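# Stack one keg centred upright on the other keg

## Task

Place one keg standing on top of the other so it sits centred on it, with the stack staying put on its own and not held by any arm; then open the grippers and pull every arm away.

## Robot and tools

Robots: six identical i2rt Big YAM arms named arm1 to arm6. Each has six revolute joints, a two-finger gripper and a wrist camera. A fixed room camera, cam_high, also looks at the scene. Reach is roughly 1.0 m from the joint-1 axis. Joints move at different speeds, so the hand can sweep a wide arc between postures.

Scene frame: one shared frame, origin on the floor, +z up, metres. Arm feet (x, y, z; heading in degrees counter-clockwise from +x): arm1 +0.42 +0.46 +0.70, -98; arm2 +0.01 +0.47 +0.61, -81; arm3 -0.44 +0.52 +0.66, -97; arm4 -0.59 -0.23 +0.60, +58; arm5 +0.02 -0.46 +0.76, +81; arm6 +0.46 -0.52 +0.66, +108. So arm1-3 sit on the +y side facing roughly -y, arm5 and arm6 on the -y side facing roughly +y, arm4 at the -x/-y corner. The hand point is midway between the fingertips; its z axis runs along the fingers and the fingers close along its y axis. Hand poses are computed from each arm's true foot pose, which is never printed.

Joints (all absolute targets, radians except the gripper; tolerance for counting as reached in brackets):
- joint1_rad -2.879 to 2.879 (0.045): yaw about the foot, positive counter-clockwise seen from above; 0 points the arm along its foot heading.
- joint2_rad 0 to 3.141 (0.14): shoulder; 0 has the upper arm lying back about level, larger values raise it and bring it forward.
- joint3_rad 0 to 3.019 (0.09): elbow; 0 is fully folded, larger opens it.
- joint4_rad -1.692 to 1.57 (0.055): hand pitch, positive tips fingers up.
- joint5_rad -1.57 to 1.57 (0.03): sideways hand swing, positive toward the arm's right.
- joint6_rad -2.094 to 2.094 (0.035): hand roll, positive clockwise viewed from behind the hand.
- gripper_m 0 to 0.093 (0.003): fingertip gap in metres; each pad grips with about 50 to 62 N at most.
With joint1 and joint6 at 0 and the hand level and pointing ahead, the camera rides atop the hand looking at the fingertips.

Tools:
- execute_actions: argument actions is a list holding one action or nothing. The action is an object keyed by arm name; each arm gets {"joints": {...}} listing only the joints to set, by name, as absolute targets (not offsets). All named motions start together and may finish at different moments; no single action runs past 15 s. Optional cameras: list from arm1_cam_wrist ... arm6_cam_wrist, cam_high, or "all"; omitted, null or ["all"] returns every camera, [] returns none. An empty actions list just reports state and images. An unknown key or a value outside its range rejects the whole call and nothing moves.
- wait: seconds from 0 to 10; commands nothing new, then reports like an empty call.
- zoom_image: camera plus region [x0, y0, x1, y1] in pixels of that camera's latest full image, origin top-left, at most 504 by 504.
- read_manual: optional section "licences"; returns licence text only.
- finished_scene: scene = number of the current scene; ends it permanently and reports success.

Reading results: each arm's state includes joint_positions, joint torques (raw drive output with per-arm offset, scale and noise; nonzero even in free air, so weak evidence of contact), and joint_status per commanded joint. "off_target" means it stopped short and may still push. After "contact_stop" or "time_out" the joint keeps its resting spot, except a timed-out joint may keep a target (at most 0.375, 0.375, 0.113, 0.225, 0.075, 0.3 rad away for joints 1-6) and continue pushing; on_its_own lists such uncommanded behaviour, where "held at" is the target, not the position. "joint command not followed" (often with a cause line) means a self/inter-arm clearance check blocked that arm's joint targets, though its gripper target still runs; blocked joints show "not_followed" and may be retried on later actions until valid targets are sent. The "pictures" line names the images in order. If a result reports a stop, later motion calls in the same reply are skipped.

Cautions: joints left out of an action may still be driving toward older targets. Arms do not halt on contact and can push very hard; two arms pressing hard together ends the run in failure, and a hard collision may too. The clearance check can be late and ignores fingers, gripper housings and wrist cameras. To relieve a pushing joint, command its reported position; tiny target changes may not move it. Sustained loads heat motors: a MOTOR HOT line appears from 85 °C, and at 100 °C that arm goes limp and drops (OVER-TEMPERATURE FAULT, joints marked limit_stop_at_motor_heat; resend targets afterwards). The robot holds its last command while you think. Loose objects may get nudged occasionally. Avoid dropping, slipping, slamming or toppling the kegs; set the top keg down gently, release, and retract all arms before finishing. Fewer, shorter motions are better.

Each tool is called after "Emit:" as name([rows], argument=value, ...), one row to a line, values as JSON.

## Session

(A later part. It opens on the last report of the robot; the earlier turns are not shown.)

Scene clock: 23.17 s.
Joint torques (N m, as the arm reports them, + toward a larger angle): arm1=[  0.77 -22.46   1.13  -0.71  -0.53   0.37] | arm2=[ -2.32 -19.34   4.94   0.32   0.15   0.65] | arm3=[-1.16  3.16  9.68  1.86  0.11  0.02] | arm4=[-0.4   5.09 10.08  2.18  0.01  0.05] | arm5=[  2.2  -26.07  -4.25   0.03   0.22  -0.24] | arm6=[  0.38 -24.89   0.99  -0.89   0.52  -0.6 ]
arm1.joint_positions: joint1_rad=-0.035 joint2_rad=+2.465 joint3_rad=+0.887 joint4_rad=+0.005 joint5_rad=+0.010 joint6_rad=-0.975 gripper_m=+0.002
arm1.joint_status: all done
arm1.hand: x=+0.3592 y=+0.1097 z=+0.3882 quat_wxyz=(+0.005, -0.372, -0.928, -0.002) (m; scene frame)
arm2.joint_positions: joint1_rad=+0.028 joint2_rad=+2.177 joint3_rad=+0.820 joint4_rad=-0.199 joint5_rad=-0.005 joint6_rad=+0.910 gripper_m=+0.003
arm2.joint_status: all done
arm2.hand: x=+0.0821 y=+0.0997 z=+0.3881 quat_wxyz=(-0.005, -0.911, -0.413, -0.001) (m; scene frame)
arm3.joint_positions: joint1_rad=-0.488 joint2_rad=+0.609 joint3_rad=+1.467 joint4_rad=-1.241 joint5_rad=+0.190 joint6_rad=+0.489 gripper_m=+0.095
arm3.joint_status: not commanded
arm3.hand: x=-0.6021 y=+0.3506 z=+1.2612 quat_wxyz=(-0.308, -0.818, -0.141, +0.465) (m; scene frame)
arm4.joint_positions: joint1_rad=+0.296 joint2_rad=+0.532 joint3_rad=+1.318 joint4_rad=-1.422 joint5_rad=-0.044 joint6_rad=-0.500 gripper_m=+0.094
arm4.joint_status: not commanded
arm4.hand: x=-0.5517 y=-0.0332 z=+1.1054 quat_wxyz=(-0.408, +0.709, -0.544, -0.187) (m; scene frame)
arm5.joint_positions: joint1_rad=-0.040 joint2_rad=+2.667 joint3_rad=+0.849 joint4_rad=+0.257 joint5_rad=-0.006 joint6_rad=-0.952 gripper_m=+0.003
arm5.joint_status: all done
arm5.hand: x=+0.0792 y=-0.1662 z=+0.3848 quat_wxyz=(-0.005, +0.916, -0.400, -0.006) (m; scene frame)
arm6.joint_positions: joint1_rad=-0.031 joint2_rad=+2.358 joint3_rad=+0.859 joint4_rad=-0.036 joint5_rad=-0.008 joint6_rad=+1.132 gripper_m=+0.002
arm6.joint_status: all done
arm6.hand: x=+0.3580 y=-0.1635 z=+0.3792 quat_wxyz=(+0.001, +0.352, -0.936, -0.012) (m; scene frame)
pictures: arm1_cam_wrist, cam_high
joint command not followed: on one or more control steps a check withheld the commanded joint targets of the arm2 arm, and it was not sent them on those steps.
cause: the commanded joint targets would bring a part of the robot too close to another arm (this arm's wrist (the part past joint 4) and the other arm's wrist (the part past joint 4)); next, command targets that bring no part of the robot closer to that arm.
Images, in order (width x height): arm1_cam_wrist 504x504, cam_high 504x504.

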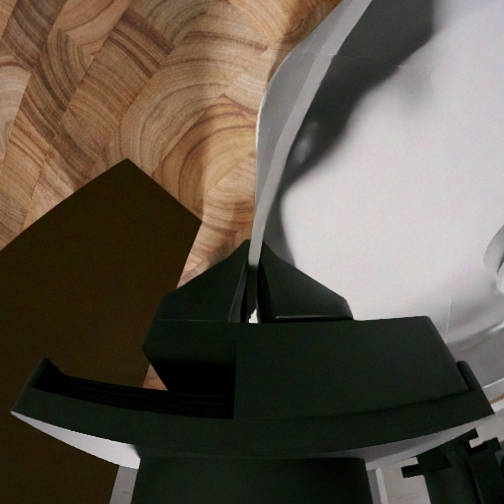

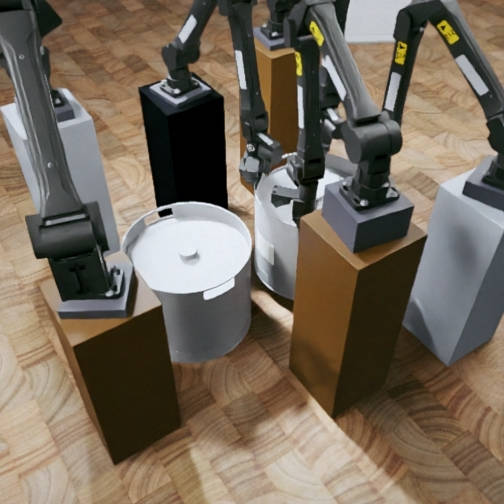

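Emit:
execute_actions([
  {"arm1":{"joints":{"joint2_rad":2.06,"joint3_rad":0.805,"joint4_rad":-0.194}},"arm6":{"joints":{"joint2_rad":1.965,"joint3_rad":0.79,"joint4_rad":-0.267,"joint6_rad":1.13}},"arm2":{"joints":{"joint2_rad":1.795,"joint3_rad":0.83,"joint4_rad":-0.451,"joint6_rad":0.91}},"arm5":{"joints":{"joint2_rad":2.265,"joint3_rad":0.655,"joint4_rad":0.11}}},
], cameras=[])

Emit:
execute_actions([
  {"arm1":{"joints":{"joint2_rad":1.75,"joint3_rad":0.79,"joint4_rad":-0.46}},"arm6":{"joints":{"joint2_rad":1.665,"joint3_rad":0.805,"joint4_rad":-0.55}},"arm2":{"joints":{"joint2_rad":1.535,"joint3_rad":0.89,"joint4_rad":-0.745}},"arm5":{"joints":{"joint2_rad":1.9,"joint3_rad":0.58,"joint4_rad":-0.153}}},
], cameras=["arm1_cam_wrist","arm5_cam_wrist","cam_high"])

Scene clock: 26.30 s.
Joint torques (N m, as the arm reports them, + toward a larger angle): arm1=[  0.99 -20.35   3.88  -0.92  -0.6    0.39] | arm2=[ -1.95 -16.78   8.96   0.39   0.     0.21] | arm3=[-1.14  3.13  9.69  1.87  0.11  0.02] | arm4=[-0.42  5.09 10.1   2.18  0.01  0.05] | arm5=[  2.75 -23.52  -1.62   0.09   0.03  -0.28] | arm6=[  1.15 -21.4    4.95  -0.62   0.7   -0.16]
arm1.joint_positions: joint1_rad=-0.035 joint2_rad=+2.163 joint3_rad=+0.774 joint4_rad=-0.178 joint5_rad=+0.012 joint6_rad=-0.977 gripper_m=+0.002
arm1.joint_status: all done
arm1.hand: x=+0.3583 y=+0.1064 z=+0.4866 quat_wxyz=(+0.005, -0.371, -0.929, +0.001) (m; scene frame)
arm2.joint_positions: joint1_rad=+0.025 joint2_rad=+1.879 joint3_rad=+0.785 joint4_rad=-0.449 joint5_rad=+0.000 joint6_rad=+0.895 gripper_m=+0.003
arm2.joint_status: all done
arm2.hand: x=+0.0816 y=+0.0935 z=+0.4898 quat_wxyz=(-0.011, -0.908, -0.419, +0.003) (m; scene frame)
arm3.joint_positions: joint1_rad=-0.488 joint2_rad=+0.609 joint3_rad=+1.467 joint4_rad=-1.241 joint5_rad=+0.190 joint6_rad=+0.489 gripper_m=+0.095
arm3.joint_status: not commanded
arm3.hand: x=-0.6021 y=+0.3506 z=+1.2612 quat_wxyz=(-0.308, -0.818, -0.141, +0.465) (m; scene frame)
arm4.joint_positions: joint1_rad=+0.296 joint2_rad=+0.532 joint3_rad=+1.318 joint4_rad=-1.422 joint5_rad=-0.044 joint6_rad=-0.500 gripper_m=+0.094
arm4.joint_status: not commanded
arm4.hand: x=-0.5517 y=-0.0332 z=+1.1054 quat_wxyz=(-0.408, +0.709, -0.544, -0.187) (m; scene frame)
arm5.joint_positions: joint1_rad=-0.040 joint2_rad=+2.343 joint3_rad=+0.661 joint4_rad=+0.117 joint5_rad=-0.002 joint6_rad=-0.953 gripper_m=+0.003
arm5.joint_status: all done
arm5.hand: x=+0.0794 y=-0.1710 z=+0.4869 quat_wxyz=(-0.004, +0.916, -0.400, -0.004) (m; scene frame)
arm6.joint_positions: joint1_rad=-0.031 joint2_rad=+2.044 joint3_rad=+0.756 joint4_rad=-0.260 joint5_rad=-0.012 joint6_rad=+1.139 gripper_m=+0.003
arm6.joint_status: all done
arm6.hand: x=+0.3585 y=-0.1694 z=+0.4803 quat_wxyz=(+0.003, +0.348, -0.937, -0.006) (m; scene frame)
pictures: none
No camera images: the call's "cameras" was empty. Leave "cameras" out to get every camera's image.

Scene clock: 27.50 s.
Joint torques (N m, as the arm reports them, + toward a larger angle): arm1=[  0.91 -18.28   9.07  -0.41  -0.7    0.4 ] | arm2=[ -1.65 -14.15  15.22   0.07   0.19   0.19] | arm3=[-1.15  3.12  9.69  1.86  0.11  0.02] | arm4=[-0.53  5.08 10.06  2.13  0.01  0.05] | arm5=[  1.31 -22.41   2.61  -0.28   0.34  -0.26] | arm6=[  0.55 -21.29   8.27  -0.03   0.4   -0.11]
arm1.joint_positions: joint1_rad=-0.035 joint2_rad=+1.846 joint3_rad=+0.722 joint4_rad=-0.454 joint5_rad=+0.015 joint6_rad=-0.977 gripper_m=+0.003
arm1.joint_status: all done
arm1.hand: x=+0.3587 y=+0.1124 z=+0.5875 quat_wxyz=(+0.008, -0.371, -0.929, -0.004) (m; scene frame)
arm2.joint_positions: joint1_rad=+0.025 joint2_rad=+1.602 joint3_rad=+0.801 joint4_rad=-0.732 joint5_rad=-0.005 joint6_rad=+0.895 gripper_m=+0.003
arm2.joint_status: all done
arm2.hand: x=+0.0813 y=+0.1001 z=+0.5912 quat_wxyz=(-0.016, -0.908, -0.419, +0.002) (m; scene frame)
arm3.joint_positions: joint1_rad=-0.488 joint2_rad=+0.609 joint3_rad=+1.467 joint4_rad=-1.241 joint5_rad=+0.190 joint6_rad=+0.489 gripper_m=+0.095
arm3.joint_status: not commanded
arm3.hand: x=-0.6021 y=+0.3506 z=+1.2612 quat_wxyz=(-0.308, -0.818, -0.141, +0.465) (m; scene frame)
arm4.joint_positions: joint1_rad=+0.296 joint2_rad=+0.532 joint3_rad=+1.318 joint4_rad=-1.422 joint5_rad=-0.044 joint6_rad=-0.500 gripper_m=+0.094
arm4.joint_status: not commanded
arm4.hand: x=-0.5517 y=-0.0332 z=+1.1054 quat_wxyz=(-0.408, +0.709, -0.544, -0.187) (m; scene frame)
arm5.joint_positions: joint1_rad=-0.037 joint2_rad=+1.980 joint3_rad=+0.572 joint4_rad=-0.140 joint5_rad=-0.009 joint6_rad=-0.952 gripper_m=+0.003
arm5.joint_status: all done
arm5.hand: x=+0.0790 y=-0.1633 z=+0.5861 quat_wxyz=(-0.011, +0.917, -0.399, -0.009) (m; scene frame)
arm6.joint_positions: joint1_rad=-0.032 joint2_rad=+1.747 joint3_rad=+0.754 joint4_rad=-0.549 joint5_rad=-0.006 joint6_rad=+1.139 gripper_m=+0.003
arm6.joint_status: all done
arm6.hand: x=+0.3577 y=-0.1646 z=+0.5820 quat_wxyz=(+0.000, +0.348, -0.937, -0.009) (m; scene frame)
pictures: arm1_cam_wrist, arm5_cam_wrist, cam_high
Images, in order (width x height): arm1_cam_wrist 504x504, arm5_cam_wrist 504x504, cam_high 504x504.

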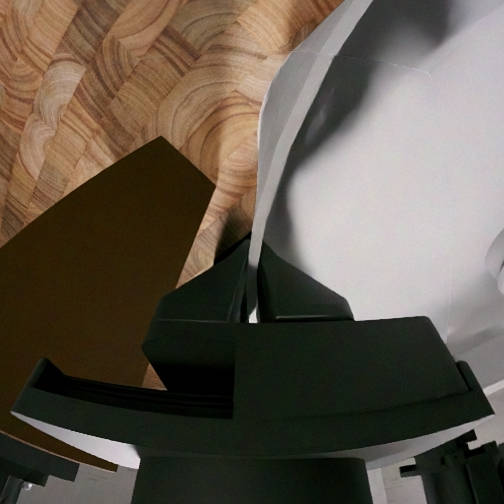

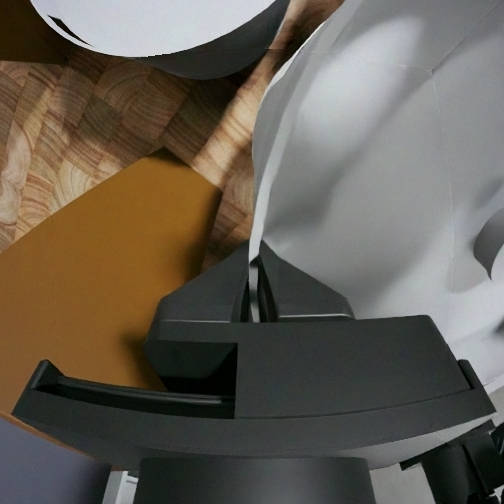

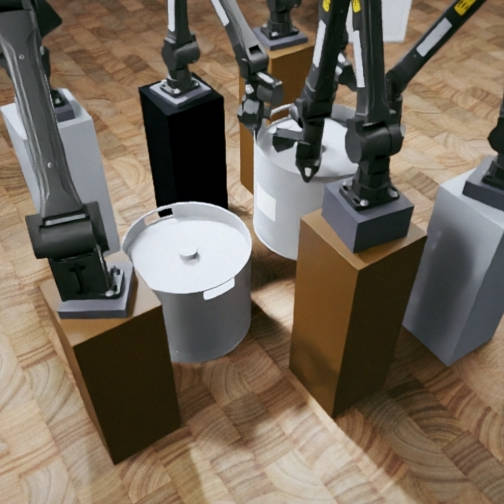

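Emit:
execute_actions([
  {"arm1":{"joints":{"joint2_rad":1.485,"joint3_rad":0.87,"joint4_rad":-0.766}},"arm6":{"joints":{"joint2_rad":1.425,"joint3_rad":0.9,"joint4_rad":-0.86}},"arm2":{"joints":{"joint2_rad":1.36,"joint3_rad":1.03,"joint4_rad":-1.05}},"arm5":{"joints":{"joint2_rad":1.53,"joint3_rad":0.61,"joint4_rad":-0.52}},"arm3":{"joints":{"joint1_rad":0.6,"joint2_rad":1.4,"joint3_rad":0.806,"joint4_rad":-1.0,"joint5_rad":0,"joint6_rad":-1.09}},"arm4":{"joints":{"joint1_rad":-0.07,"joint2_rad":1.3,"joint3_rad":0.492,"joint4_rad":-0.8,"joint5_rad":0,"joint6_rad":-0.63}}},
], cameras=[])

Emit:
execute_actions([
  {"arm3":{"joints":{"joint2_rad":2.151,"joint4_rad":-0.215}},"arm4":{"joints":{"joint2_rad":1.867,"joint4_rad":-0.185}}},
], cameras=["arm3_cam_wrist","arm4_cam_wrist","cam_high"])

Scene clock: 32.30 s.
Joint torques (N m, as the arm reports them, + toward a larger angle): arm1=[  1.1  -15.77  14.95  -1.    -0.26   0.48] | arm2=[ -1.71 -13.77  18.92  -0.37   0.26   0.19] | arm3=[-0.16 -5.63  7.17  0.55 -0.13 -0.03] | arm4=[-0.45 -1.46  7.07  0.8  -0.06 -0.06] | arm5=[  0.88 -21.13   8.84  -0.13  -0.06  -0.3 ] | arm6=[  0.64 -16.32  15.1   -1.03   0.48  -0.14]
arm1.joint_positions: joint1_rad=-0.037 joint2_rad=+1.568 joint3_rad=+0.757 joint4_rad=-0.749 joint5_rad=+0.003 joint6_rad=-0.981 gripper_m=+0.003
arm1.joint_status: joint3_rad time_out (moved +0.034 of +0.148); the others done
arm1.on_its_own: joint3_rad reads +0.757 and still pushes toward +0.869 since a time_out
arm1.hand: x=+0.3598 y=+0.1110 z=+0.6877 quat_wxyz=(+0.000, -0.370, -0.929, +0.004) (m; scene frame)
arm2.joint_positions: joint1_rad=+0.025 joint2_rad=+1.429 joint3_rad=+0.921 joint4_rad=-1.023 joint5_rad=-0.006 joint6_rad=+0.896 gripper_m=+0.003
arm2.joint_status: joint3_rad time_out (moved +0.120 of +0.229); the others done
arm2.on_its_own: joint3_rad reads +0.921 and still pushes toward +1.030 since a time_out
arm2.hand: x=+0.0820 y=+0.0975 z=+0.6878 quat_wxyz=(-0.017, -0.908, -0.419, +0.001) (m; scene frame)
arm3.joint_positions: joint1_rad=+0.598 joint2_rad=+1.387 joint3_rad=+0.814 joint4_rad=-1.009 joint5_rad=+0.003 joint6_rad=-1.079 gripper_m=+0.095
arm3.joint_status: all done
arm3.hand: x=-0.2870 y=+0.2190 z=+0.7249 quat_wxyz=(-0.001, -0.008, -1.000, -0.008) (m; scene frame)
arm4.joint_positions: joint1_rad=-0.078 joint2_rad=+1.287 joint3_rad=+0.488 joint4_rad=-0.809 joint5_rad=+0.002 joint6_rad=-0.621 gripper_m=+0.094
arm4.joint_status: all done
arm4.hand: x=-0.4471 y=-0.0394 z=+0.5949 quat_wxyz=(+0.017, +0.700, -0.714, +0.011) (m; scene frame)
arm5.joint_positions: joint1_rad=-0.035 joint2_rad=+1.616 joint3_rad=+0.571 joint4_rad=-0.513 joint5_rad=+0.000 joint6_rad=-0.944 gripper_m=+0.003
arm5.joint_status: all done
arm5.hand: x=+0.0802 y=-0.1641 z=+0.6877 quat_wxyz=(-0.008, +0.916, -0.402, -0.004) (m; scene frame)
arm6.joint_positions: joint1_rad=-0.034 joint2_rad=+1.477 joint3_rad=+0.794 joint4_rad=-0.836 joint5_rad=-0.006 joint6_rad=+1.141 gripper_m=+0.002
arm6.joint_status: joint3_rad time_out (moved +0.039 of +0.146); the others done
arm6.on_its_own: joint3_rad reads +0.794 and still pushes toward +0.900 since a time_out
arm6.hand: x=+0.3597 y=-0.1710 z=+0.6835 quat_wxyz=(-0.001, +0.347, -0.938, -0.020) (m; scene frame)
pictures: none
joint command not followed: on one or more control steps a check withheld the commanded joint targets of the arm3 arm, and it was not sent them on those steps.
cause: the commanded joint targets would bring a part of the robot too close to another arm (this arm's wrist (the part past joint 4) and the other arm's wrist (the part past joint 4)); next, command targets that bring no part of the robot closer to that arm.
joint command not followed: on one or more control steps a check withheld the commanded joint targets of the arm6 arm, and it was not sent them on those steps.
cause: the commanded joint targets would bring a part of the robot too close to another arm (this arm's wrist (the part past joint 4) and the other arm's wrist (the part past joint 4)); next, command targets that bring no part of the robot closer to that arm.
No camera images: the call's "cameras" was empty. Leave "cameras" out to get every camera's image.

not run: a stop came earlier in this reply.

Emit:
execute_actions([
  {"arm3":{"joints":{"joint2_rad":2.151,"joint4_rad":-0.215}},"arm4":{"joints":{"joint2_rad":1.867,"joint4_rad":-0.185}},"arm1":{"joints":{"joint2_rad":1.37,"joint3_rad":0.905,"joint4_rad":-0.93}},"arm6":{"joints":{"joint2_rad":1.32,"joint3_rad":0.945,"joint4_rad":-1.025}},"arm2":{"joints":{"joint2_rad":1.28,"joint3_rad":1.08,"joint4_rad":-1.205}},"arm5":{"joints":{"joint2_rad":1.36,"joint3_rad":0.66,"joint4_rad":-0.71}}},
], cameras=["arm3_cam_wrist","arm4_cam_wrist","cam_high"])

Scene clock: 35.73 s.
Joint torques (N m, as the arm reports them, + toward a larger angle): arm1=[  0.88 -15.92  15.78  -2.59  -0.48   0.45] | arm2=[ -1.63 -14.12  17.82  -1.41  -0.05   0.2 ] | arm3=[ -0.15 -10.48   1.72   0.77  -0.13  -0.04] | arm4=[-0.37 -4.57  2.48  0.94 -0.05 -0.05] | arm5=[  2.26 -18.91  14.71  -1.61   0.04  -0.33] | arm6=[ -0.35 -16.85  15.14  -1.53   0.68  -0.15]
arm1.joint_positions: joint1_rad=-0.037 joint2_rad=+1.460 joint3_rad=+0.794 joint4_rad=-0.878 joint5_rad=+0.009 joint6_rad=-0.981 gripper_m=+0.003
arm1.joint_status: joint3_rad time_out (moved +0.038 of +0.148); the others done
arm1.on_its_own: joint3_rad reads +0.794 and still pushes toward +0.905 since a time_out
arm1.hand: x=+0.3587 y=+0.1106 z=+0.7342 quat_wxyz=(+0.001, -0.370, -0.929, +0.013) (m; scene frame)
arm2.joint_positions: joint1_rad=+0.025 joint2_rad=+1.359 joint3_rad=+0.993 joint4_rad=-1.146 joint5_rad=+0.001 joint6_rad=+0.896 gripper_m=+0.003
arm2.joint_status: joint4_rad time_out (moved -0.123 of -0.182); the others done
arm2.on_its_own: joint4_rad reads -1.146 and still pushes toward -1.205 since a time_out
arm2.hand: x=+0.0809 y=+0.0964 z=+0.7369 quat_wxyz=(-0.025, -0.908, -0.418, +0.007) (m; scene frame)
arm3.joint_positions: joint1_rad=+0.598 joint2_rad=+2.145 joint3_rad=+0.809 joint4_rad=-0.230 joint5_rad=+0.003 joint6_rad=-1.080 gripper_m=+0.095
arm3.joint_status: all done
arm3.hand: x=-0.2674 y=+0.1878 z=+0.4566 quat_wxyz=(-0.005, -0.008, -1.000, +0.000) (m; scene frame)
arm4.joint_positions: joint1_rad=-0.078 joint2_rad=+1.853 joint3_rad=+0.488 joint4_rad=-0.194 joint5_rad=+0.002 joint6_rad=-0.621 gripper_m=+0.094
arm4.joint_status: all done
arm4.hand: x=-0.4242 y=-0.0123 z=+0.4569 quat_wxyz=(-0.008, +0.701, -0.714, +0.008) (m; scene frame)
arm5.joint_positions: joint1_rad=-0.035 joint2_rad=+1.437 joint3_rad=+0.576 joint4_rad=-0.661 joint5_rad=-0.003 joint6_rad=-0.947 gripper_m=+0.003
arm5.joint_status: all done
arm5.hand: x=+0.0795 y=-0.1665 z=+0.7376 quat_wxyz=(-0.025, +0.916, -0.400, -0.009) (m; scene frame)
arm6.joint_positions: joint1_rad=-0.034 joint2_rad=+1.382 joint3_rad=+0.845 joint4_rad=-0.979 joint5_rad=-0.011 joint6_rad=+1.140 gripper_m=+0.002
arm6.joint_status: joint3_rad time_out (moved +0.052 of +0.151); the others done
arm6.on_its_own: joint3_rad reads +0.845 and still pushes toward +0.945 since a time_out
arm6.hand: x=+0.3596 y=-0.1742 z=+0.7309 quat_wxyz=(+0.001, +0.347, -0.938, -0.022) (m; scene frame)
pictures: arm3_cam_wrist, arm4_cam_wrist, cam_high
Images, in order (width x height): arm3_cam_wrist 504x504, arm4_cam_wrist 504x504, cam_high 504x504.

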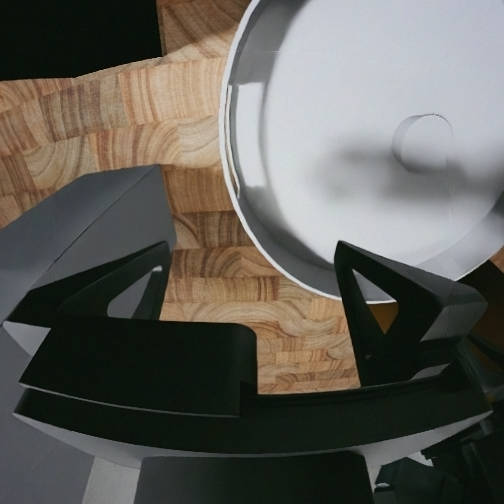

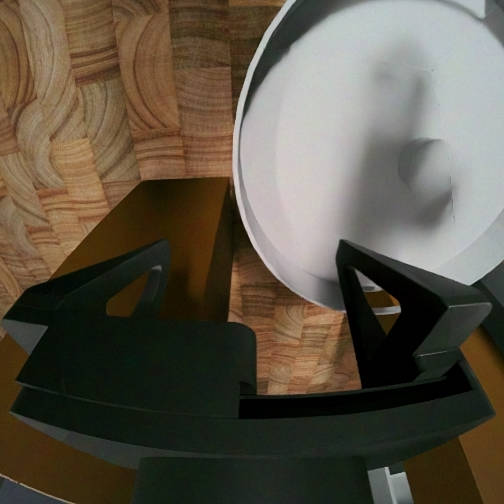

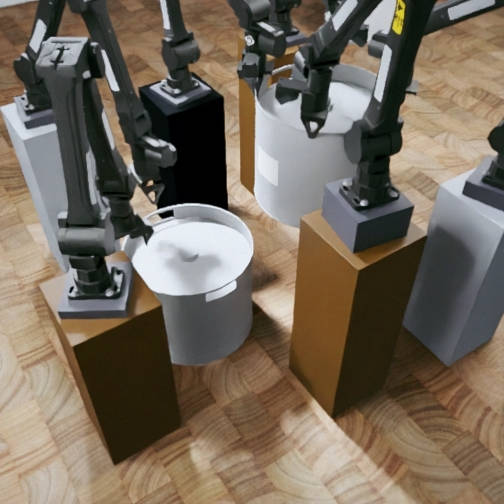

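Emit:
execute_actions([
  {"arm3":{"joints":{"joint1_rad":-1.2}},"arm4":{"joints":{"joint1_rad":-2.3}},"arm1":{"joints":{"joint1_rad":-0.431,"joint2_rad":1.455,"joint3_rad":1.045,"joint4_rad":-0.965,"joint6_rad":-1.371}},"arm6":{"joints":{"joint1_rad":0.3,"joint2_rad":1.51,"joint3_rad":1.22,"joint4_rad":-1.073,"joint6_rad":1.462}},"arm2":{"joints":{"joint1_rad":-0.39,"joint2_rad":1.255,"joint3_rad":1.09,"joint4_rad":-1.216,"joint6_rad":0.483}},"arm5":{"joints":{"joint1_rad":0.466,"joint2_rad":1.405,"joint3_rad":0.745,"joint4_rad":-0.746,"joint6_rad":-0.444}}},
], cameras=["cam_high"])

Emit:
execute_actions([
  {"arm1":{"joints":{"joint1_rad":-0.721,"joint2_rad":1.635,"joint3_rad":1.315,"joint4_rad":-1.03,"joint6_rad":-1.661}},"arm6":{"joints":{"joint1_rad":0.506,"joint2_rad":1.75,"joint3_rad":1.6,"joint4_rad":-1.18,"joint6_rad":1.668}},"arm2":{"joints":{"joint1_rad":-0.772,"joint2_rad":1.365,"joint3_rad":1.215,"joint4_rad":-1.219,"joint6_rad":0.101}},"arm5":{"joints":{"joint1_rad":0.82,"joint2_rad":1.58,"joint3_rad":1.0,"joint4_rad":-0.8,"joint6_rad":-0.09}}},
], cameras=["cam_high"])

Scene clock: 43.40 s.
Joint torques (N m, as the arm reports them, + toward a larger angle): arm1=[  1.77 -18.11  16.    -1.67  -0.71   0.31] | arm2=[ -0.24 -13.73  18.78  -0.34   0.26   0.2 ] | arm3=[  0.41 -10.53   1.64   0.69  -0.08  -0.04] | arm4=[-0.66 -4.71  1.92  0.69 -0.02 -0.04] | arm5=[  2.72 -19.8   14.93  -1.1   -0.21   0.06] | arm6=[ -0.08 -20.49  16.37  -1.13   0.62  -0.11]
arm1.joint_positions: joint1_rad=-0.442 joint2_rad=+1.553 joint3_rad=+0.924 joint4_rad=-0.934 joint5_rad=+0.014 joint6_rad=-1.390 gripper_m=+0.003
arm1.joint_status: joint3_rad time_out (moved +0.130 of +0.251); the others done
arm1.on_its_own: joint3_rad reads +0.924 and still pushes toward +1.037 since a time_out
arm1.hand: x=+0.2038 y=+0.1305 z=+0.7411 quat_wxyz=(+0.008, -0.368, -0.930, +0.001) (m; scene frame)
arm2.joint_positions: joint1_rad=-0.398 joint2_rad=+1.332 joint3_rad=+0.992 joint4_rad=-1.191 joint5_rad=-0.007 joint6_rad=+0.468 gripper_m=+0.003
arm2.joint_status: joint3_rad time_out (moved -0.001 of +0.097); the others done
arm2.on_its_own: joint3_rad reads +0.992 and still pushes toward +1.090 since a time_out
arm2.hand: x=-0.0744 y=+0.1109 z=+0.7461 quat_wxyz=(-0.015, -0.907, -0.421, +0.010) (m; scene frame)
arm3.joint_positions: joint1_rad=-1.213 joint2_rad=+2.145 joint3_rad=+0.809 joint4_rad=-0.228 joint5_rad=+0.002 joint6_rad=-1.080 gripper_m=+0.095
arm3.joint_status: all done
arm3.hand: x=-0.8029 y=+0.4347 z=+0.4530 quat_wxyz=(+0.002, -0.791, -0.611, -0.003) (m; scene frame)
arm4.joint_positions: joint1_rad=-2.300 joint2_rad=+1.853 joint3_rad=+0.498 joint4_rad=-0.188 joint5_rad=+0.000 joint6_rad=-0.622 gripper_m=+0.094
arm4.joint_status: all done
arm4.hand: x=-0.5109 y=-0.5016 z=+0.4608 quat_wxyz=(-0.016, -0.328, -0.944, +0.013) (m; scene frame)
arm5.joint_positions: joint1_rad=+0.468 joint2_rad=+1.482 joint3_rad=+0.661 joint4_rad=-0.713 joint5_rad=+0.003 joint6_rad=-0.442 gripper_m=+0.004
arm5.joint_status: all done
arm5.hand: x=-0.0758 y=-0.1494 z=+0.7468 quat_wxyz=(-0.016, +0.916, -0.402, -0.013) (m; scene frame)
arm6.joint_positions: joint1_rad=+0.304 joint2_rad=+1.583 joint3_rad=+1.099 joint4_rad=-1.045 joint5_rad=-0.010 joint6_rad=+1.472 gripper_m=+0.003
arm6.joint_status: joint3_rad time_out (moved +0.254 of +0.375); the others done
arm6.on_its_own: joint3_rad reads +1.099 and still pushes toward +1.212 since a time_out
arm6.hand: x=+0.2027 y=-0.1585 z=+0.7399 quat_wxyz=(+0.008, +0.350, -0.937, -0.013) (m; scene frame)
pictures: cam_high
joint command not followed: on one or more control steps a check withheld the commanded joint targets of the arm3 arm, and it was not sent them on those steps.
cause: the commanded joint targets would bring a part of the robot too close to another arm (this arm's wrist (the part past joint 4) and the other arm's wrist (the part past joint 4)); next, command targets that bring no part of the robot closer to that arm.
Images, in order (width x height): cam_high 504x504.

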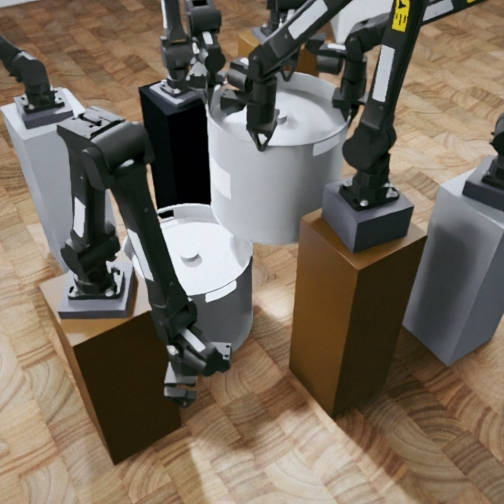

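not run: a stop came earlier in this reply.

Emit:
execute_actions([
  {"arm1":{"joints":{"joint1_rad":-0.715,"joint2_rad":1.635,"joint3_rad":1.325,"joint4_rad":-1.02,"joint6_rad":-1.661}},"arm6":{"joints":{"joint1_rad":0.5,"joint2_rad":1.76,"joint3_rad":1.61,"joint4_rad":-1.17,"joint6_rad":1.668}},"arm2":{"joints":{"joint1_rad":-0.775,"joint2_rad":1.365,"joint3_rad":1.21,"joint4_rad":-1.219,"joint6_rad":0.09}},"arm5":{"joints":{"joint1_rad":0.825,"joint2_rad":1.58,"joint3_rad":1.0,"joint4_rad":-0.8,"joint6_rad":-0.09}}},
], cameras=["cam_high"])

Scene clock: 46.70 s.
Joint torques (N m, as the arm reports them, + toward a larger angle): arm1=[  2.75 -24.22  16.31  -1.1   -0.63   0.32] | arm2=[ -0.27 -16.3   18.52  -0.55   0.14   0.08] | arm3=[  0.4  -10.52   1.62   0.7   -0.08  -0.04] | arm4=[-0.81 -4.65  1.95  0.69 -0.02 -0.04] | arm5=[  2.32 -27.22  14.36  -0.41  -0.09  -0.19] | arm6=[ -2.53 -30.35  16.73  -1.13   0.63  -0.26]
arm1.joint_positions: joint1_rad=-0.743 joint2_rad=+1.767 joint3_rad=+1.198 joint4_rad=-1.002 joint5_rad=+0.012 joint6_rad=-1.683 gripper_m=+0.003
arm1.joint_status: joint3_rad time_out (moved +0.274 of +0.401); the others done
arm1.on_its_own: joint3_rad reads +1.198 and still pushes toward +1.311 since a time_out
arm1.hand: x=+0.0470 y=+0.1511 z=+0.7382 quat_wxyz=(+0.005, -0.372, -0.928, -0.005) (m; scene frame)
arm2.joint_positions: joint1_rad=-0.784 joint2_rad=+1.453 joint3_rad=+1.115 joint4_rad=-1.186 joint5_rad=-0.005 joint6_rad=+0.088 gripper_m=+0.003
arm2.joint_status: joint3_rad off_target (ended at +1.115, target +1.210); the others done
arm2.hand: x=-0.2314 y=+0.1298 z=+0.7472 quat_wxyz=(-0.011, -0.908, -0.419, +0.019) (m; scene frame)
arm3.joint_positions: joint1_rad=-1.213 joint2_rad=+2.145 joint3_rad=+0.809 joint4_rad=-0.228 joint5_rad=+0.002 joint6_rad=-1.080 gripper_m=+0.095
arm3.joint_status: not commanded
arm3.hand: x=-0.8029 y=+0.4347 z=+0.4530 quat_wxyz=(+0.002, -0.791, -0.611, -0.003) (m; scene frame)
arm4.joint_positions: joint1_rad=-2.300 joint2_rad=+1.853 joint3_rad=+0.498 joint4_rad=-0.188 joint5_rad=+0.000 joint6_rad=-0.622 gripper_m=+0.094
arm4.joint_status: not commanded
arm4.hand: x=-0.5109 y=-0.5016 z=+0.4608 quat_wxyz=(-0.016, -0.328, -0.944, +0.013) (m; scene frame)
arm5.joint_positions: joint1_rad=+0.827 joint2_rad=+1.694 joint3_rad=+0.928 joint4_rad=-0.779 joint5_rad=+0.003 joint6_rad=-0.073 gripper_m=+0.004
arm5.joint_status: all done
arm5.hand: x=-0.2354 y=-0.1301 z=+0.7465 quat_wxyz=(-0.008, +0.914, -0.406, -0.013) (m; scene frame)
arm6.joint_positions: joint1_rad=+0.520 joint2_rad=+1.875 joint3_rad=+1.484 joint4_rad=-1.145 joint5_rad=-0.012 joint6_rad=+1.690 gripper_m=+0.004
arm6.joint_status: joint3_rad time_out (moved +0.384 of +0.511); the others done
arm6.on_its_own: joint3_rad reads +1.484 and still pushes toward +1.596 since a time_out
arm6.hand: x=+0.0434 y=-0.1418 z=+0.7340 quat_wxyz=(+0.011, +0.349, -0.937, -0.007) (m; scene frame)
pictures: cam_high
Images, in order (width x height): cam_high 504x504.

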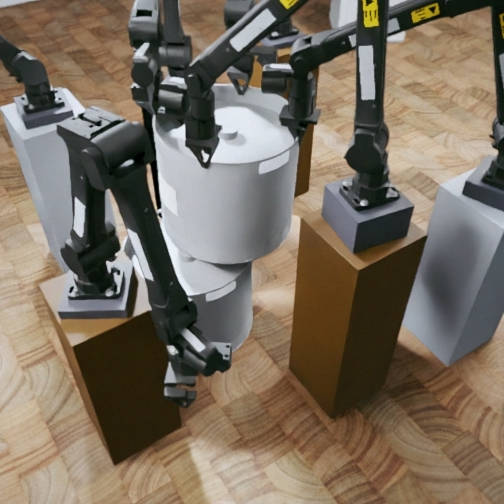

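Emit:
execute_actions([
  {"arm1":{"joints":{"joint1_rad":-0.925,"joint2_rad":1.875,"joint3_rad":1.74,"joint4_rad":-1.17,"joint6_rad":-1.865}},"arm6":{"joints":{"joint1_rad":0.65,"joint2_rad":2.09,"joint3_rad":2.215,"joint4_rad":-1.41,"joint6_rad":1.82}},"arm2":{"joints":{"joint1_rad":-1.05,"joint2_rad":1.59,"joint3_rad":1.5,"joint4_rad":-1.27,"joint6_rad":-0.18}},"arm5":{"joints":{"joint1_rad":1.03,"joint2_rad":1.82,"joint3_rad":1.405,"joint4_rad":-0.94,"joint6_rad":0.13}}},
])

Scene clock: 50.57 s.
Joint torques (N m, as the arm reports them, + toward a larger angle): arm1=[  1.71 -31.23  16.79  -1.69   0.03   0.28] | arm2=[ -1.03 -22.4   19.75  -0.48   0.26   0.06] | arm3=[  0.4  -10.44   1.62   0.71  -0.08  -0.04] | arm4=[-0.77 -4.45  1.96  0.7  -0.03 -0.04] | arm5=[  2.68 -36.23  17.35  -0.91  -0.07   0.04] | arm6=[  1.21 -38.04  17.39  -1.27  -0.1    0.02]
arm1.joint_positions: joint1_rad=-0.938 joint2_rad=+2.042 joint3_rad=+1.601 joint4_rad=-1.142 joint5_rad=-0.005 joint6_rad=-1.882 gripper_m=+0.004
arm1.joint_status: joint2_rad time_out (moved +0.275 of +0.108); joint3_rad time_out (moved +0.402 of +0.542); the others done
arm1.on_its_own: joint2_rad reads +2.042 and still pushes toward +1.875 since a time_out; joint3_rad reads +1.601 and still pushes toward +1.713 since a time_out
arm1.hand: x=-0.1029 y=+0.1728 z=+0.7290 quat_wxyz=(-0.006, -0.370, -0.929, -0.005) (m; scene frame)
arm2.joint_positions: joint1_rad=-1.050 joint2_rad=+1.709 joint3_rad=+1.391 joint4_rad=-1.241 joint5_rad=-0.009 joint6_rad=-0.180 gripper_m=+0.003
arm2.joint_status: joint3_rad time_out (moved +0.276 of +0.385); the others done
arm2.on_its_own: joint3_rad reads +1.391 and still pushes toward +1.500 since a time_out
arm2.hand: x=-0.3818 y=+0.1478 z=+0.7363 quat_wxyz=(-0.003, -0.908, -0.419, +0.005) (m; scene frame)
arm3.joint_positions: joint1_rad=-1.213 joint2_rad=+2.145 joint3_rad=+0.809 joint4_rad=-0.228 joint5_rad=+0.002 joint6_rad=-1.080 gripper_m=+0.095
arm3.joint_status: not commanded
arm3.hand: x=-0.8029 y=+0.4347 z=+0.4530 quat_wxyz=(+0.002, -0.791, -0.611, -0.003) (m; scene frame)
arm4.joint_positions: joint1_rad=-2.300 joint2_rad=+1.853 joint3_rad=+0.498 joint4_rad=-0.188 joint5_rad=+0.000 joint6_rad=-0.622 gripper_m=+0.094
arm4.joint_status: not commanded
arm4.hand: x=-0.5109 y=-0.5016 z=+0.4608 quat_wxyz=(-0.016, -0.328, -0.944, +0.013) (m; scene frame)
arm5.joint_positions: joint1_rad=+1.032 joint2_rad=+1.962 joint3_rad=+1.307 joint4_rad=-0.909 joint5_rad=+0.002 joint6_rad=+0.132 gripper_m=+0.004
arm5.joint_status: joint2_rad time_out (moved +0.268 of +0.126); joint3_rad time_out (moved +0.379 of +0.477); the others done
arm5.on_its_own: joint2_rad reads +1.962 and still pushes toward +1.820 since a time_out; joint3_rad reads +1.307 and still pushes toward +1.405 since a time_out
arm5.hand: x=-0.3859 y=-0.1138 z=+0.7355 quat_wxyz=(-0.003, +0.914, -0.406, -0.005) (m; scene frame)
arm6.joint_positions: joint1_rad=+0.652 joint2_rad=+2.236 joint3_rad=+2.062 joint4_rad=-1.379 joint5_rad=+0.004 joint6_rad=+1.825 gripper_m=+0.004
arm6.joint_status: joint2_rad time_out (moved +0.362 of +0.215); joint3_rad time_out (moved +0.578 of +0.731); the others done
arm6.on_its_own: joint2_rad reads +2.236 and still pushes toward +2.090 since a time_out; joint3_rad reads +2.062 and still pushes toward +2.174 since a time_out
arm6.hand: x=-0.1059 y=-0.1247 z=+0.7266 quat_wxyz=(+0.001, +0.347, -0.938, -0.002) (m; scene frame)
pictures: arm1_cam_wrist, arm2_cam_wrist, arm3_cam_wrist, arm4_cam_wrist, arm5_cam_wrist, arm6_cam_wrist, cam_high
Images, in order (width x height): arm1_cam_wrist 504x504, arm2_cam_wrist 504x504, arm3_cam_wrist 504x504, arm4_cam_wrist 504x504, arm5_cam_wrist 504x504, arm6_cam_wrist 504x504, cam_high 504x504.

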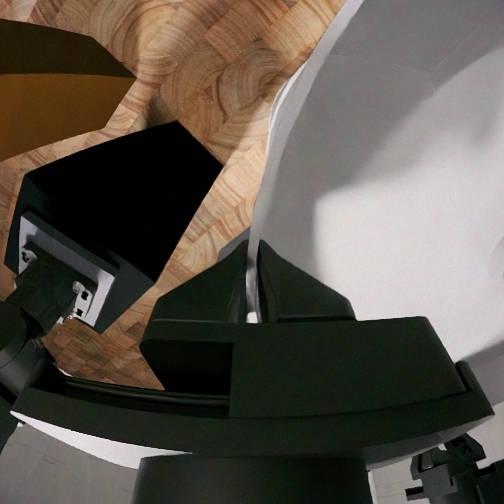

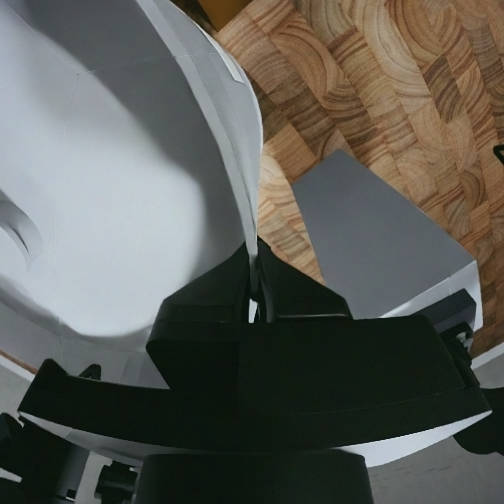

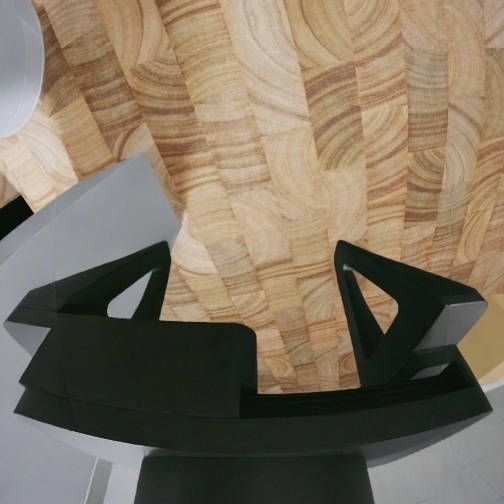

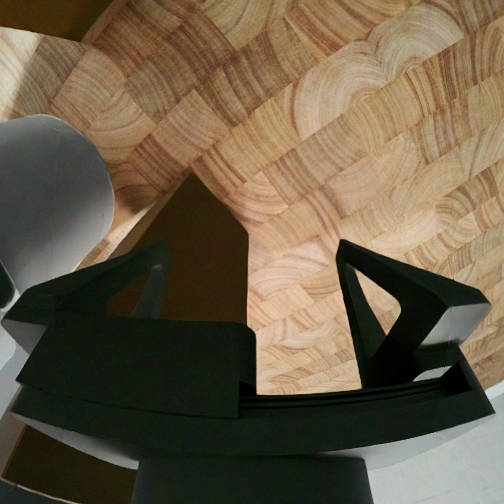

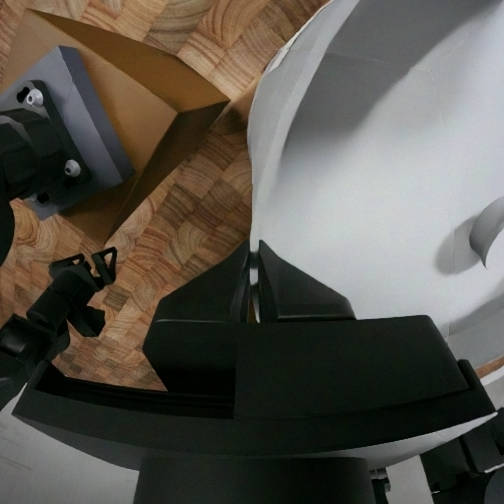

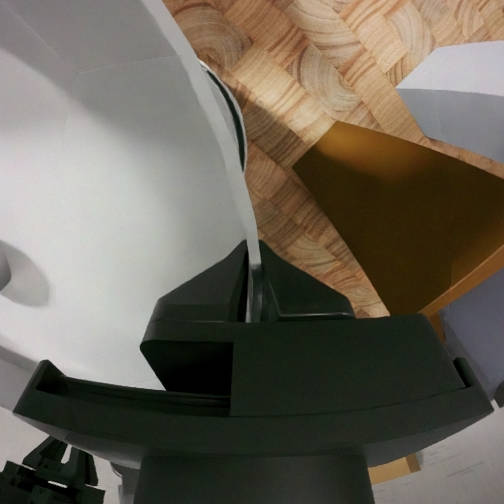

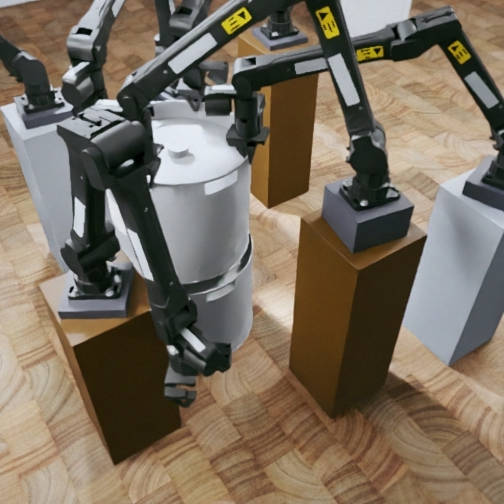

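Emit:
execute_actions([
  {"arm1":{"joints":{"joint1_rad":-0.905,"joint2_rad":1.915,"joint4_rad":-1.15}},"arm6":{"joints":{"joint1_rad":0.66,"joint2_rad":2.125,"joint4_rad":-1.39}},"arm2":{"joints":{"joint1_rad":-1.03,"joint2_rad":1.65,"joint4_rad":-1.24}},"arm5":{"joints":{"joint1_rad":1.04,"joint2_rad":1.88,"joint4_rad":-0.9}},"arm4":{"joints":{"joint1_rad":-2.8}}},
], cameras=["arm1_cam_wrist","arm2_cam_wrist","arm5_cam_wrist","arm6_cam_wrist","cam_high"])

Scene clock: 52.87 s.
Joint torques (N m, as the arm reports them, + toward a larger angle): arm1=[  3.24 -29.42  16.71  -0.82   0.03   0.28] | arm2=[  0.14 -21.01  19.52   0.38   0.13   0.03] | arm3=[  0.4  -10.5    1.62   0.7   -0.08  -0.04] | arm4=[-0.66 -4.68  1.84  0.66 -0.02 -0.03] | arm5=[  3.02 -34.92  17.15  -0.44  -0.3    0.05] | arm6=[  2.2  -37.31  17.09  -0.34  -0.52  -0.12]
arm1.joint_positions: joint1_rad=-0.937 joint2_rad=+2.050 joint3_rad=+1.601 joint4_rad=-1.139 joint5_rad=-0.005 joint6_rad=-1.882 gripper_m=+0.003
arm1.joint_status: all done
arm1.on_its_own: joint3_rad reads +1.601 and still pushes toward +1.713 since a time_out
arm1.hand: x=-0.1024 y=+0.1721 z=+0.7239 quat_wxyz=(-0.008, -0.369, -0.929, -0.007) (m; scene frame)
arm2.joint_positions: joint1_rad=-1.047 joint2_rad=+1.745 joint3_rad=+1.391 joint4_rad=-1.239 joint5_rad=-0.006 joint6_rad=-0.178 gripper_m=+0.003
arm2.joint_status: all done
arm2.on_its_own: joint3_rad reads +1.391 and still pushes toward +1.500 since a time_out
arm2.hand: x=-0.3812 y=+0.1467 z=+0.7187 quat_wxyz=(+0.003, -0.908, -0.420, -0.012) (m; scene frame)
arm3.joint_positions: joint1_rad=-1.213 joint2_rad=+2.145 joint3_rad=+0.809 joint4_rad=-0.228 joint5_rad=+0.002 joint6_rad=-1.080 gripper_m=+0.095
arm3.joint_status: not commanded
arm3.hand: x=-0.8029 y=+0.4347 z=+0.4530 quat_wxyz=(+0.002, -0.791, -0.611, -0.003) (m; scene frame)
arm4.joint_positions: joint1_rad=-2.800 joint2_rad=+1.853 joint3_rad=+0.498 joint4_rad=-0.188 joint5_rad=+0.000 joint6_rad=-0.622 gripper_m=+0.094
arm4.joint_status: all done
arm4.hand: x=-0.6500 y=-0.5055 z=+0.4590 quat_wxyz=(-0.013, -0.552, -0.834, +0.013) (m; scene frame)
arm5.joint_positions: joint1_rad=+1.034 joint2_rad=+2.001 joint3_rad=+1.307 joint4_rad=-0.890 joint5_rad=+0.006 joint6_rad=+0.133 gripper_m=+0.004
arm5.joint_status: all done
arm5.on_its_own: joint3_rad reads +1.307 and still pushes toward +1.405 since a time_out
arm5.hand: x=-0.3850 y=-0.1149 z=+0.7160 quat_wxyz=(-0.002, +0.914, -0.406, +0.005) (m; scene frame)
arm6.joint_positions: joint1_rad=+0.653 joint2_rad=+2.248 joint3_rad=+2.062 joint4_rad=-1.379 joint5_rad=+0.015 joint6_rad=+1.827 gripper_m=+0.004
arm6.joint_status: all done
arm6.on_its_own: joint3_rad reads +2.062 and still pushes toward +2.174 since a time_out
arm6.hand: x=-0.1048 y=-0.1246 z=+0.7190 quat_wxyz=(-0.006, +0.347, -0.938, +0.000) (m; scene frame)
pictures: arm1_cam_wrist, arm2_cam_wrist, arm5_cam_wrist, arm6_cam_wrist, cam_high
Images, in order (width x height): arm1_cam_wrist 504x504, arm2_cam_wrist 504x504, arm5_cam_wrist 504x504, arm6_cam_wrist 504x504, cam_high 504x504.

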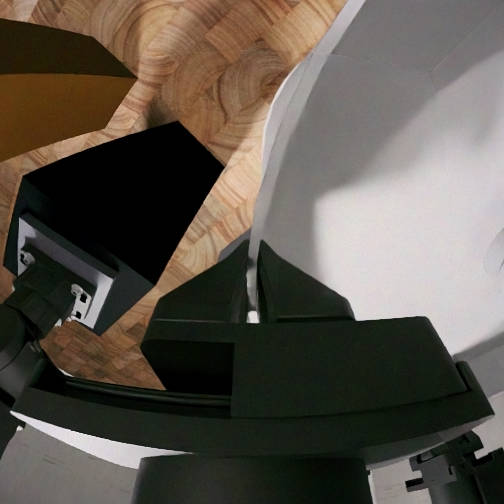

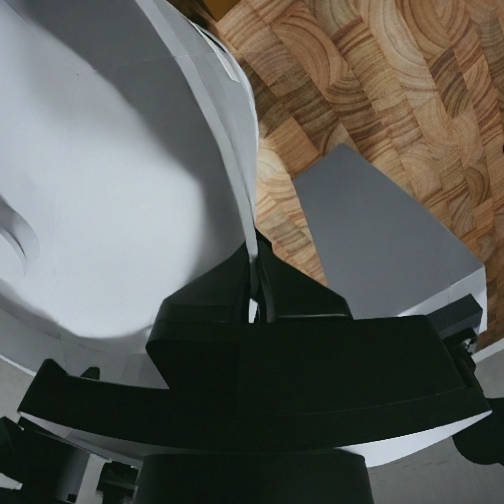

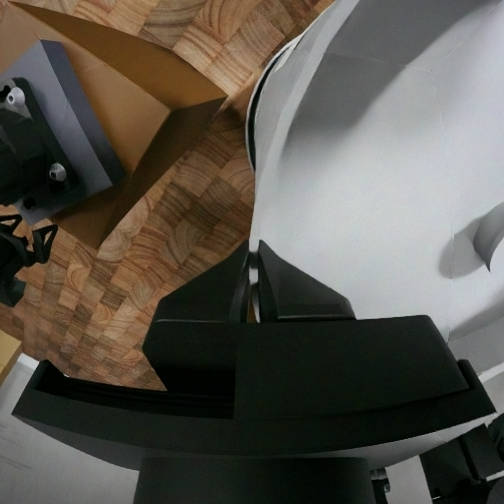

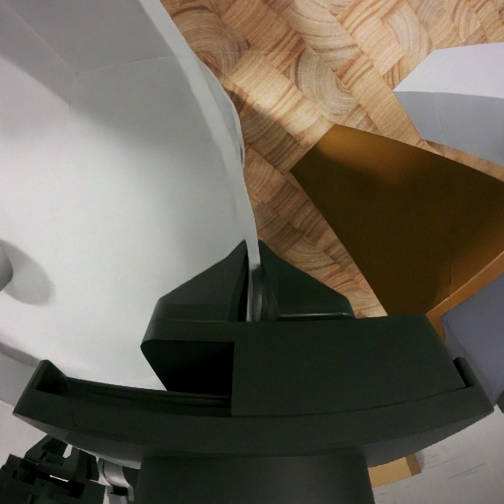

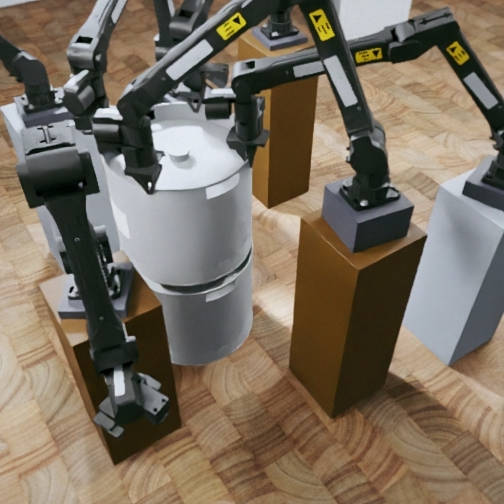

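Level is in between; needs a little south.

Emit:
execute_actions([
  {"arm1":{"joints":{"joint1_rad":-0.89,"joint2_rad":1.95,"joint4_rad":-1.13}},"arm6":{"joints":{"joint1_rad":0.68,"joint2_rad":2.147,"joint4_rad":-1.38}},"arm2":{"joints":{"joint1_rad":-1.012,"joint2_rad":1.668,"joint4_rad":-1.22}},"arm5":{"joints":{"joint1_rad":1.06,"joint2_rad":1.885}}},
], cameras=["arm1_cam_wrist","arm2_cam_wrist","arm5_cam_wrist","arm6_cam_wrist","cam_high"])

Scene clock: 54.37 s.
Joint torques (N m, as the arm reports them, + toward a larger angle): arm1=[  3.06 -28.    16.72  -1.36   0.01   0.19] | arm2=[  0.91 -21.04  19.57   0.24   0.03  -0.08] | arm3=[  0.41 -10.51   1.62   0.7   -0.08  -0.04] | arm4=[-0.75 -4.74  1.86  0.68 -0.02 -0.03] | arm5=[  3.42 -35.62  16.9   -0.33  -0.37  -0.11] | arm6=[  0.95 -36.16  17.16  -0.5   -0.16  -0.14]
arm1.joint_positions: joint1_rad=-0.926 joint2_rad=+2.070 joint3_rad=+1.601 joint4_rad=-1.105 joint5_rad=-0.004 joint6_rad=-1.873 gripper_m=+0.003
arm1.joint_status: all done
arm1.on_its_own: joint3_rad reads +1.601 and still pushes toward +1.713 since a time_out
arm1.hand: x=-0.1047 y=+0.1636 z=+0.7128 quat_wxyz=(-0.003, -0.368, -0.930, -0.002) (m; scene frame)
arm2.joint_positions: joint1_rad=-1.038 joint2_rad=+1.759 joint3_rad=+1.391 joint4_rad=-1.213 joint5_rad=-0.003 joint6_rad=-0.167 gripper_m=+0.003
arm2.joint_status: all done
arm2.on_its_own: joint3_rad reads +1.391 and still pushes toward +1.500 since a time_out
arm2.hand: x=-0.3835 y=+0.1399 z=+0.7117 quat_wxyz=(+0.002, -0.908, -0.419, -0.005) (m; scene frame)
arm3.joint_positions: joint1_rad=-1.213 joint2_rad=+2.145 joint3_rad=+0.809 joint4_rad=-0.228 joint5_rad=+0.002 joint6_rad=-1.080 gripper_m=+0.095
arm3.joint_status: not commanded
arm3.hand: x=-0.8029 y=+0.4347 z=+0.4530 quat_wxyz=(+0.002, -0.791, -0.611, -0.003) (m; scene frame)
arm4.joint_positions: joint1_rad=-2.800 joint2_rad=+1.853 joint3_rad=+0.498 joint4_rad=-0.188 joint5_rad=+0.000 joint6_rad=-0.622 gripper_m=+0.094
arm4.joint_status: not commanded
arm4.hand: x=-0.6500 y=-0.5055 z=+0.4590 quat_wxyz=(-0.013, -0.552, -0.834, +0.013) (m; scene frame)
arm5.joint_positions: joint1_rad=+1.049 joint2_rad=+2.008 joint3_rad=+1.307 joint4_rad=-0.888 joint5_rad=+0.007 joint6_rad=+0.147 gripper_m=+0.004
arm5.joint_status: all done
arm5.on_its_own: joint3_rad reads +1.307 and still pushes toward +1.405 since a time_out
arm5.hand: x=-0.3893 y=-0.1214 z=+0.7121 quat_wxyz=(-0.002, +0.914, -0.406, +0.008) (m; scene frame)
arm6.joint_positions: joint1_rad=+0.665 joint2_rad=+2.259 joint3_rad=+2.062 joint4_rad=-1.379 joint5_rad=+0.006 joint6_rad=+1.839 gripper_m=+0.004
arm6.joint_status: all done
arm6.on_its_own: joint3_rad reads +2.062 and still pushes toward +2.174 since a time_out
arm6.hand: x=-0.1095 y=-0.1330 z=+0.7114 quat_wxyz=(-0.006, +0.347, -0.938, +0.007) (m; scene frame)
pictures: arm1_cam_wrist, arm2_cam_wrist, arm5_cam_wrist, arm6_cam_wrist, cam_high
Images, in order (width x height): arm1_cam_wrist 504x504, arm2_cam_wrist 504x504, arm5_cam_wrist 504x504, arm6_cam_wrist 504x504, cam_high 504x504.

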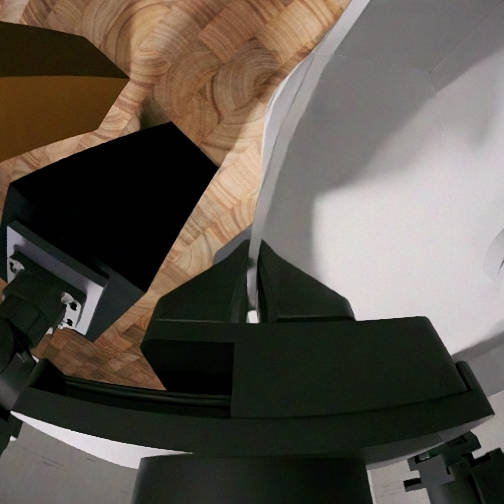

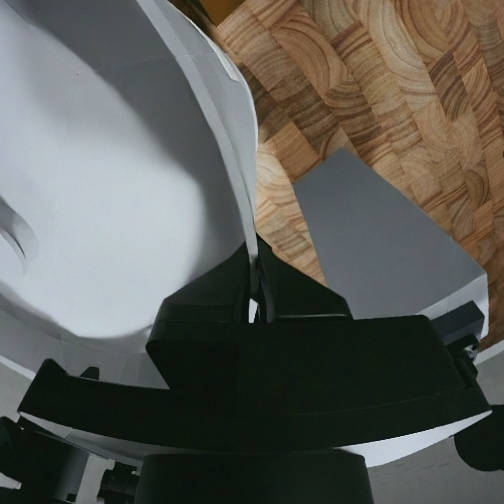

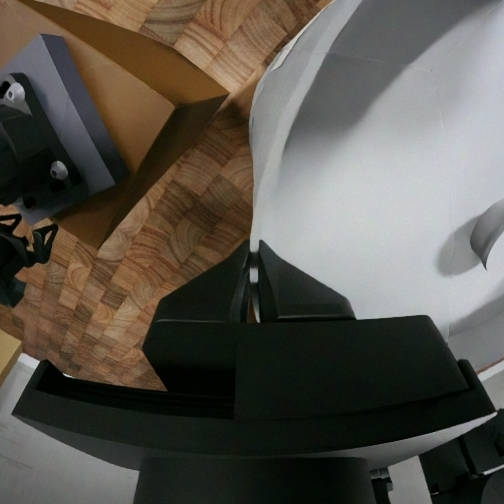

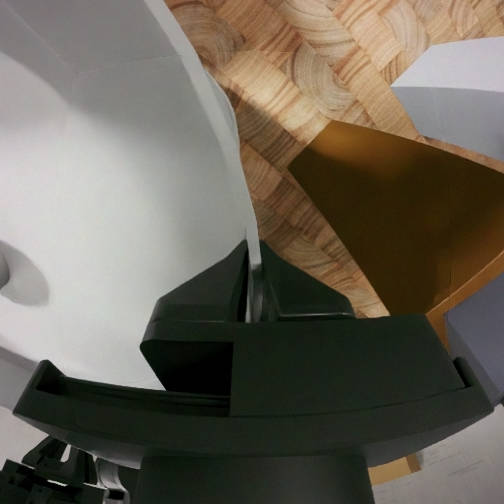

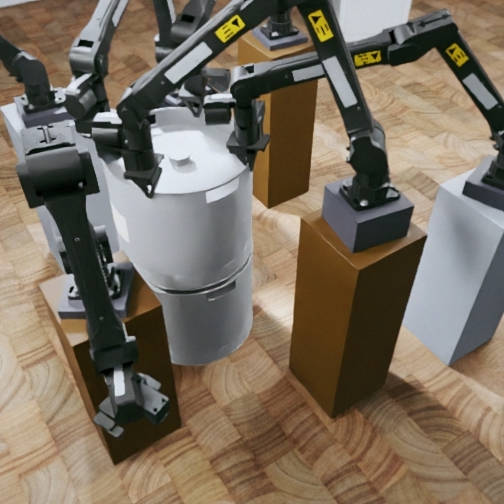

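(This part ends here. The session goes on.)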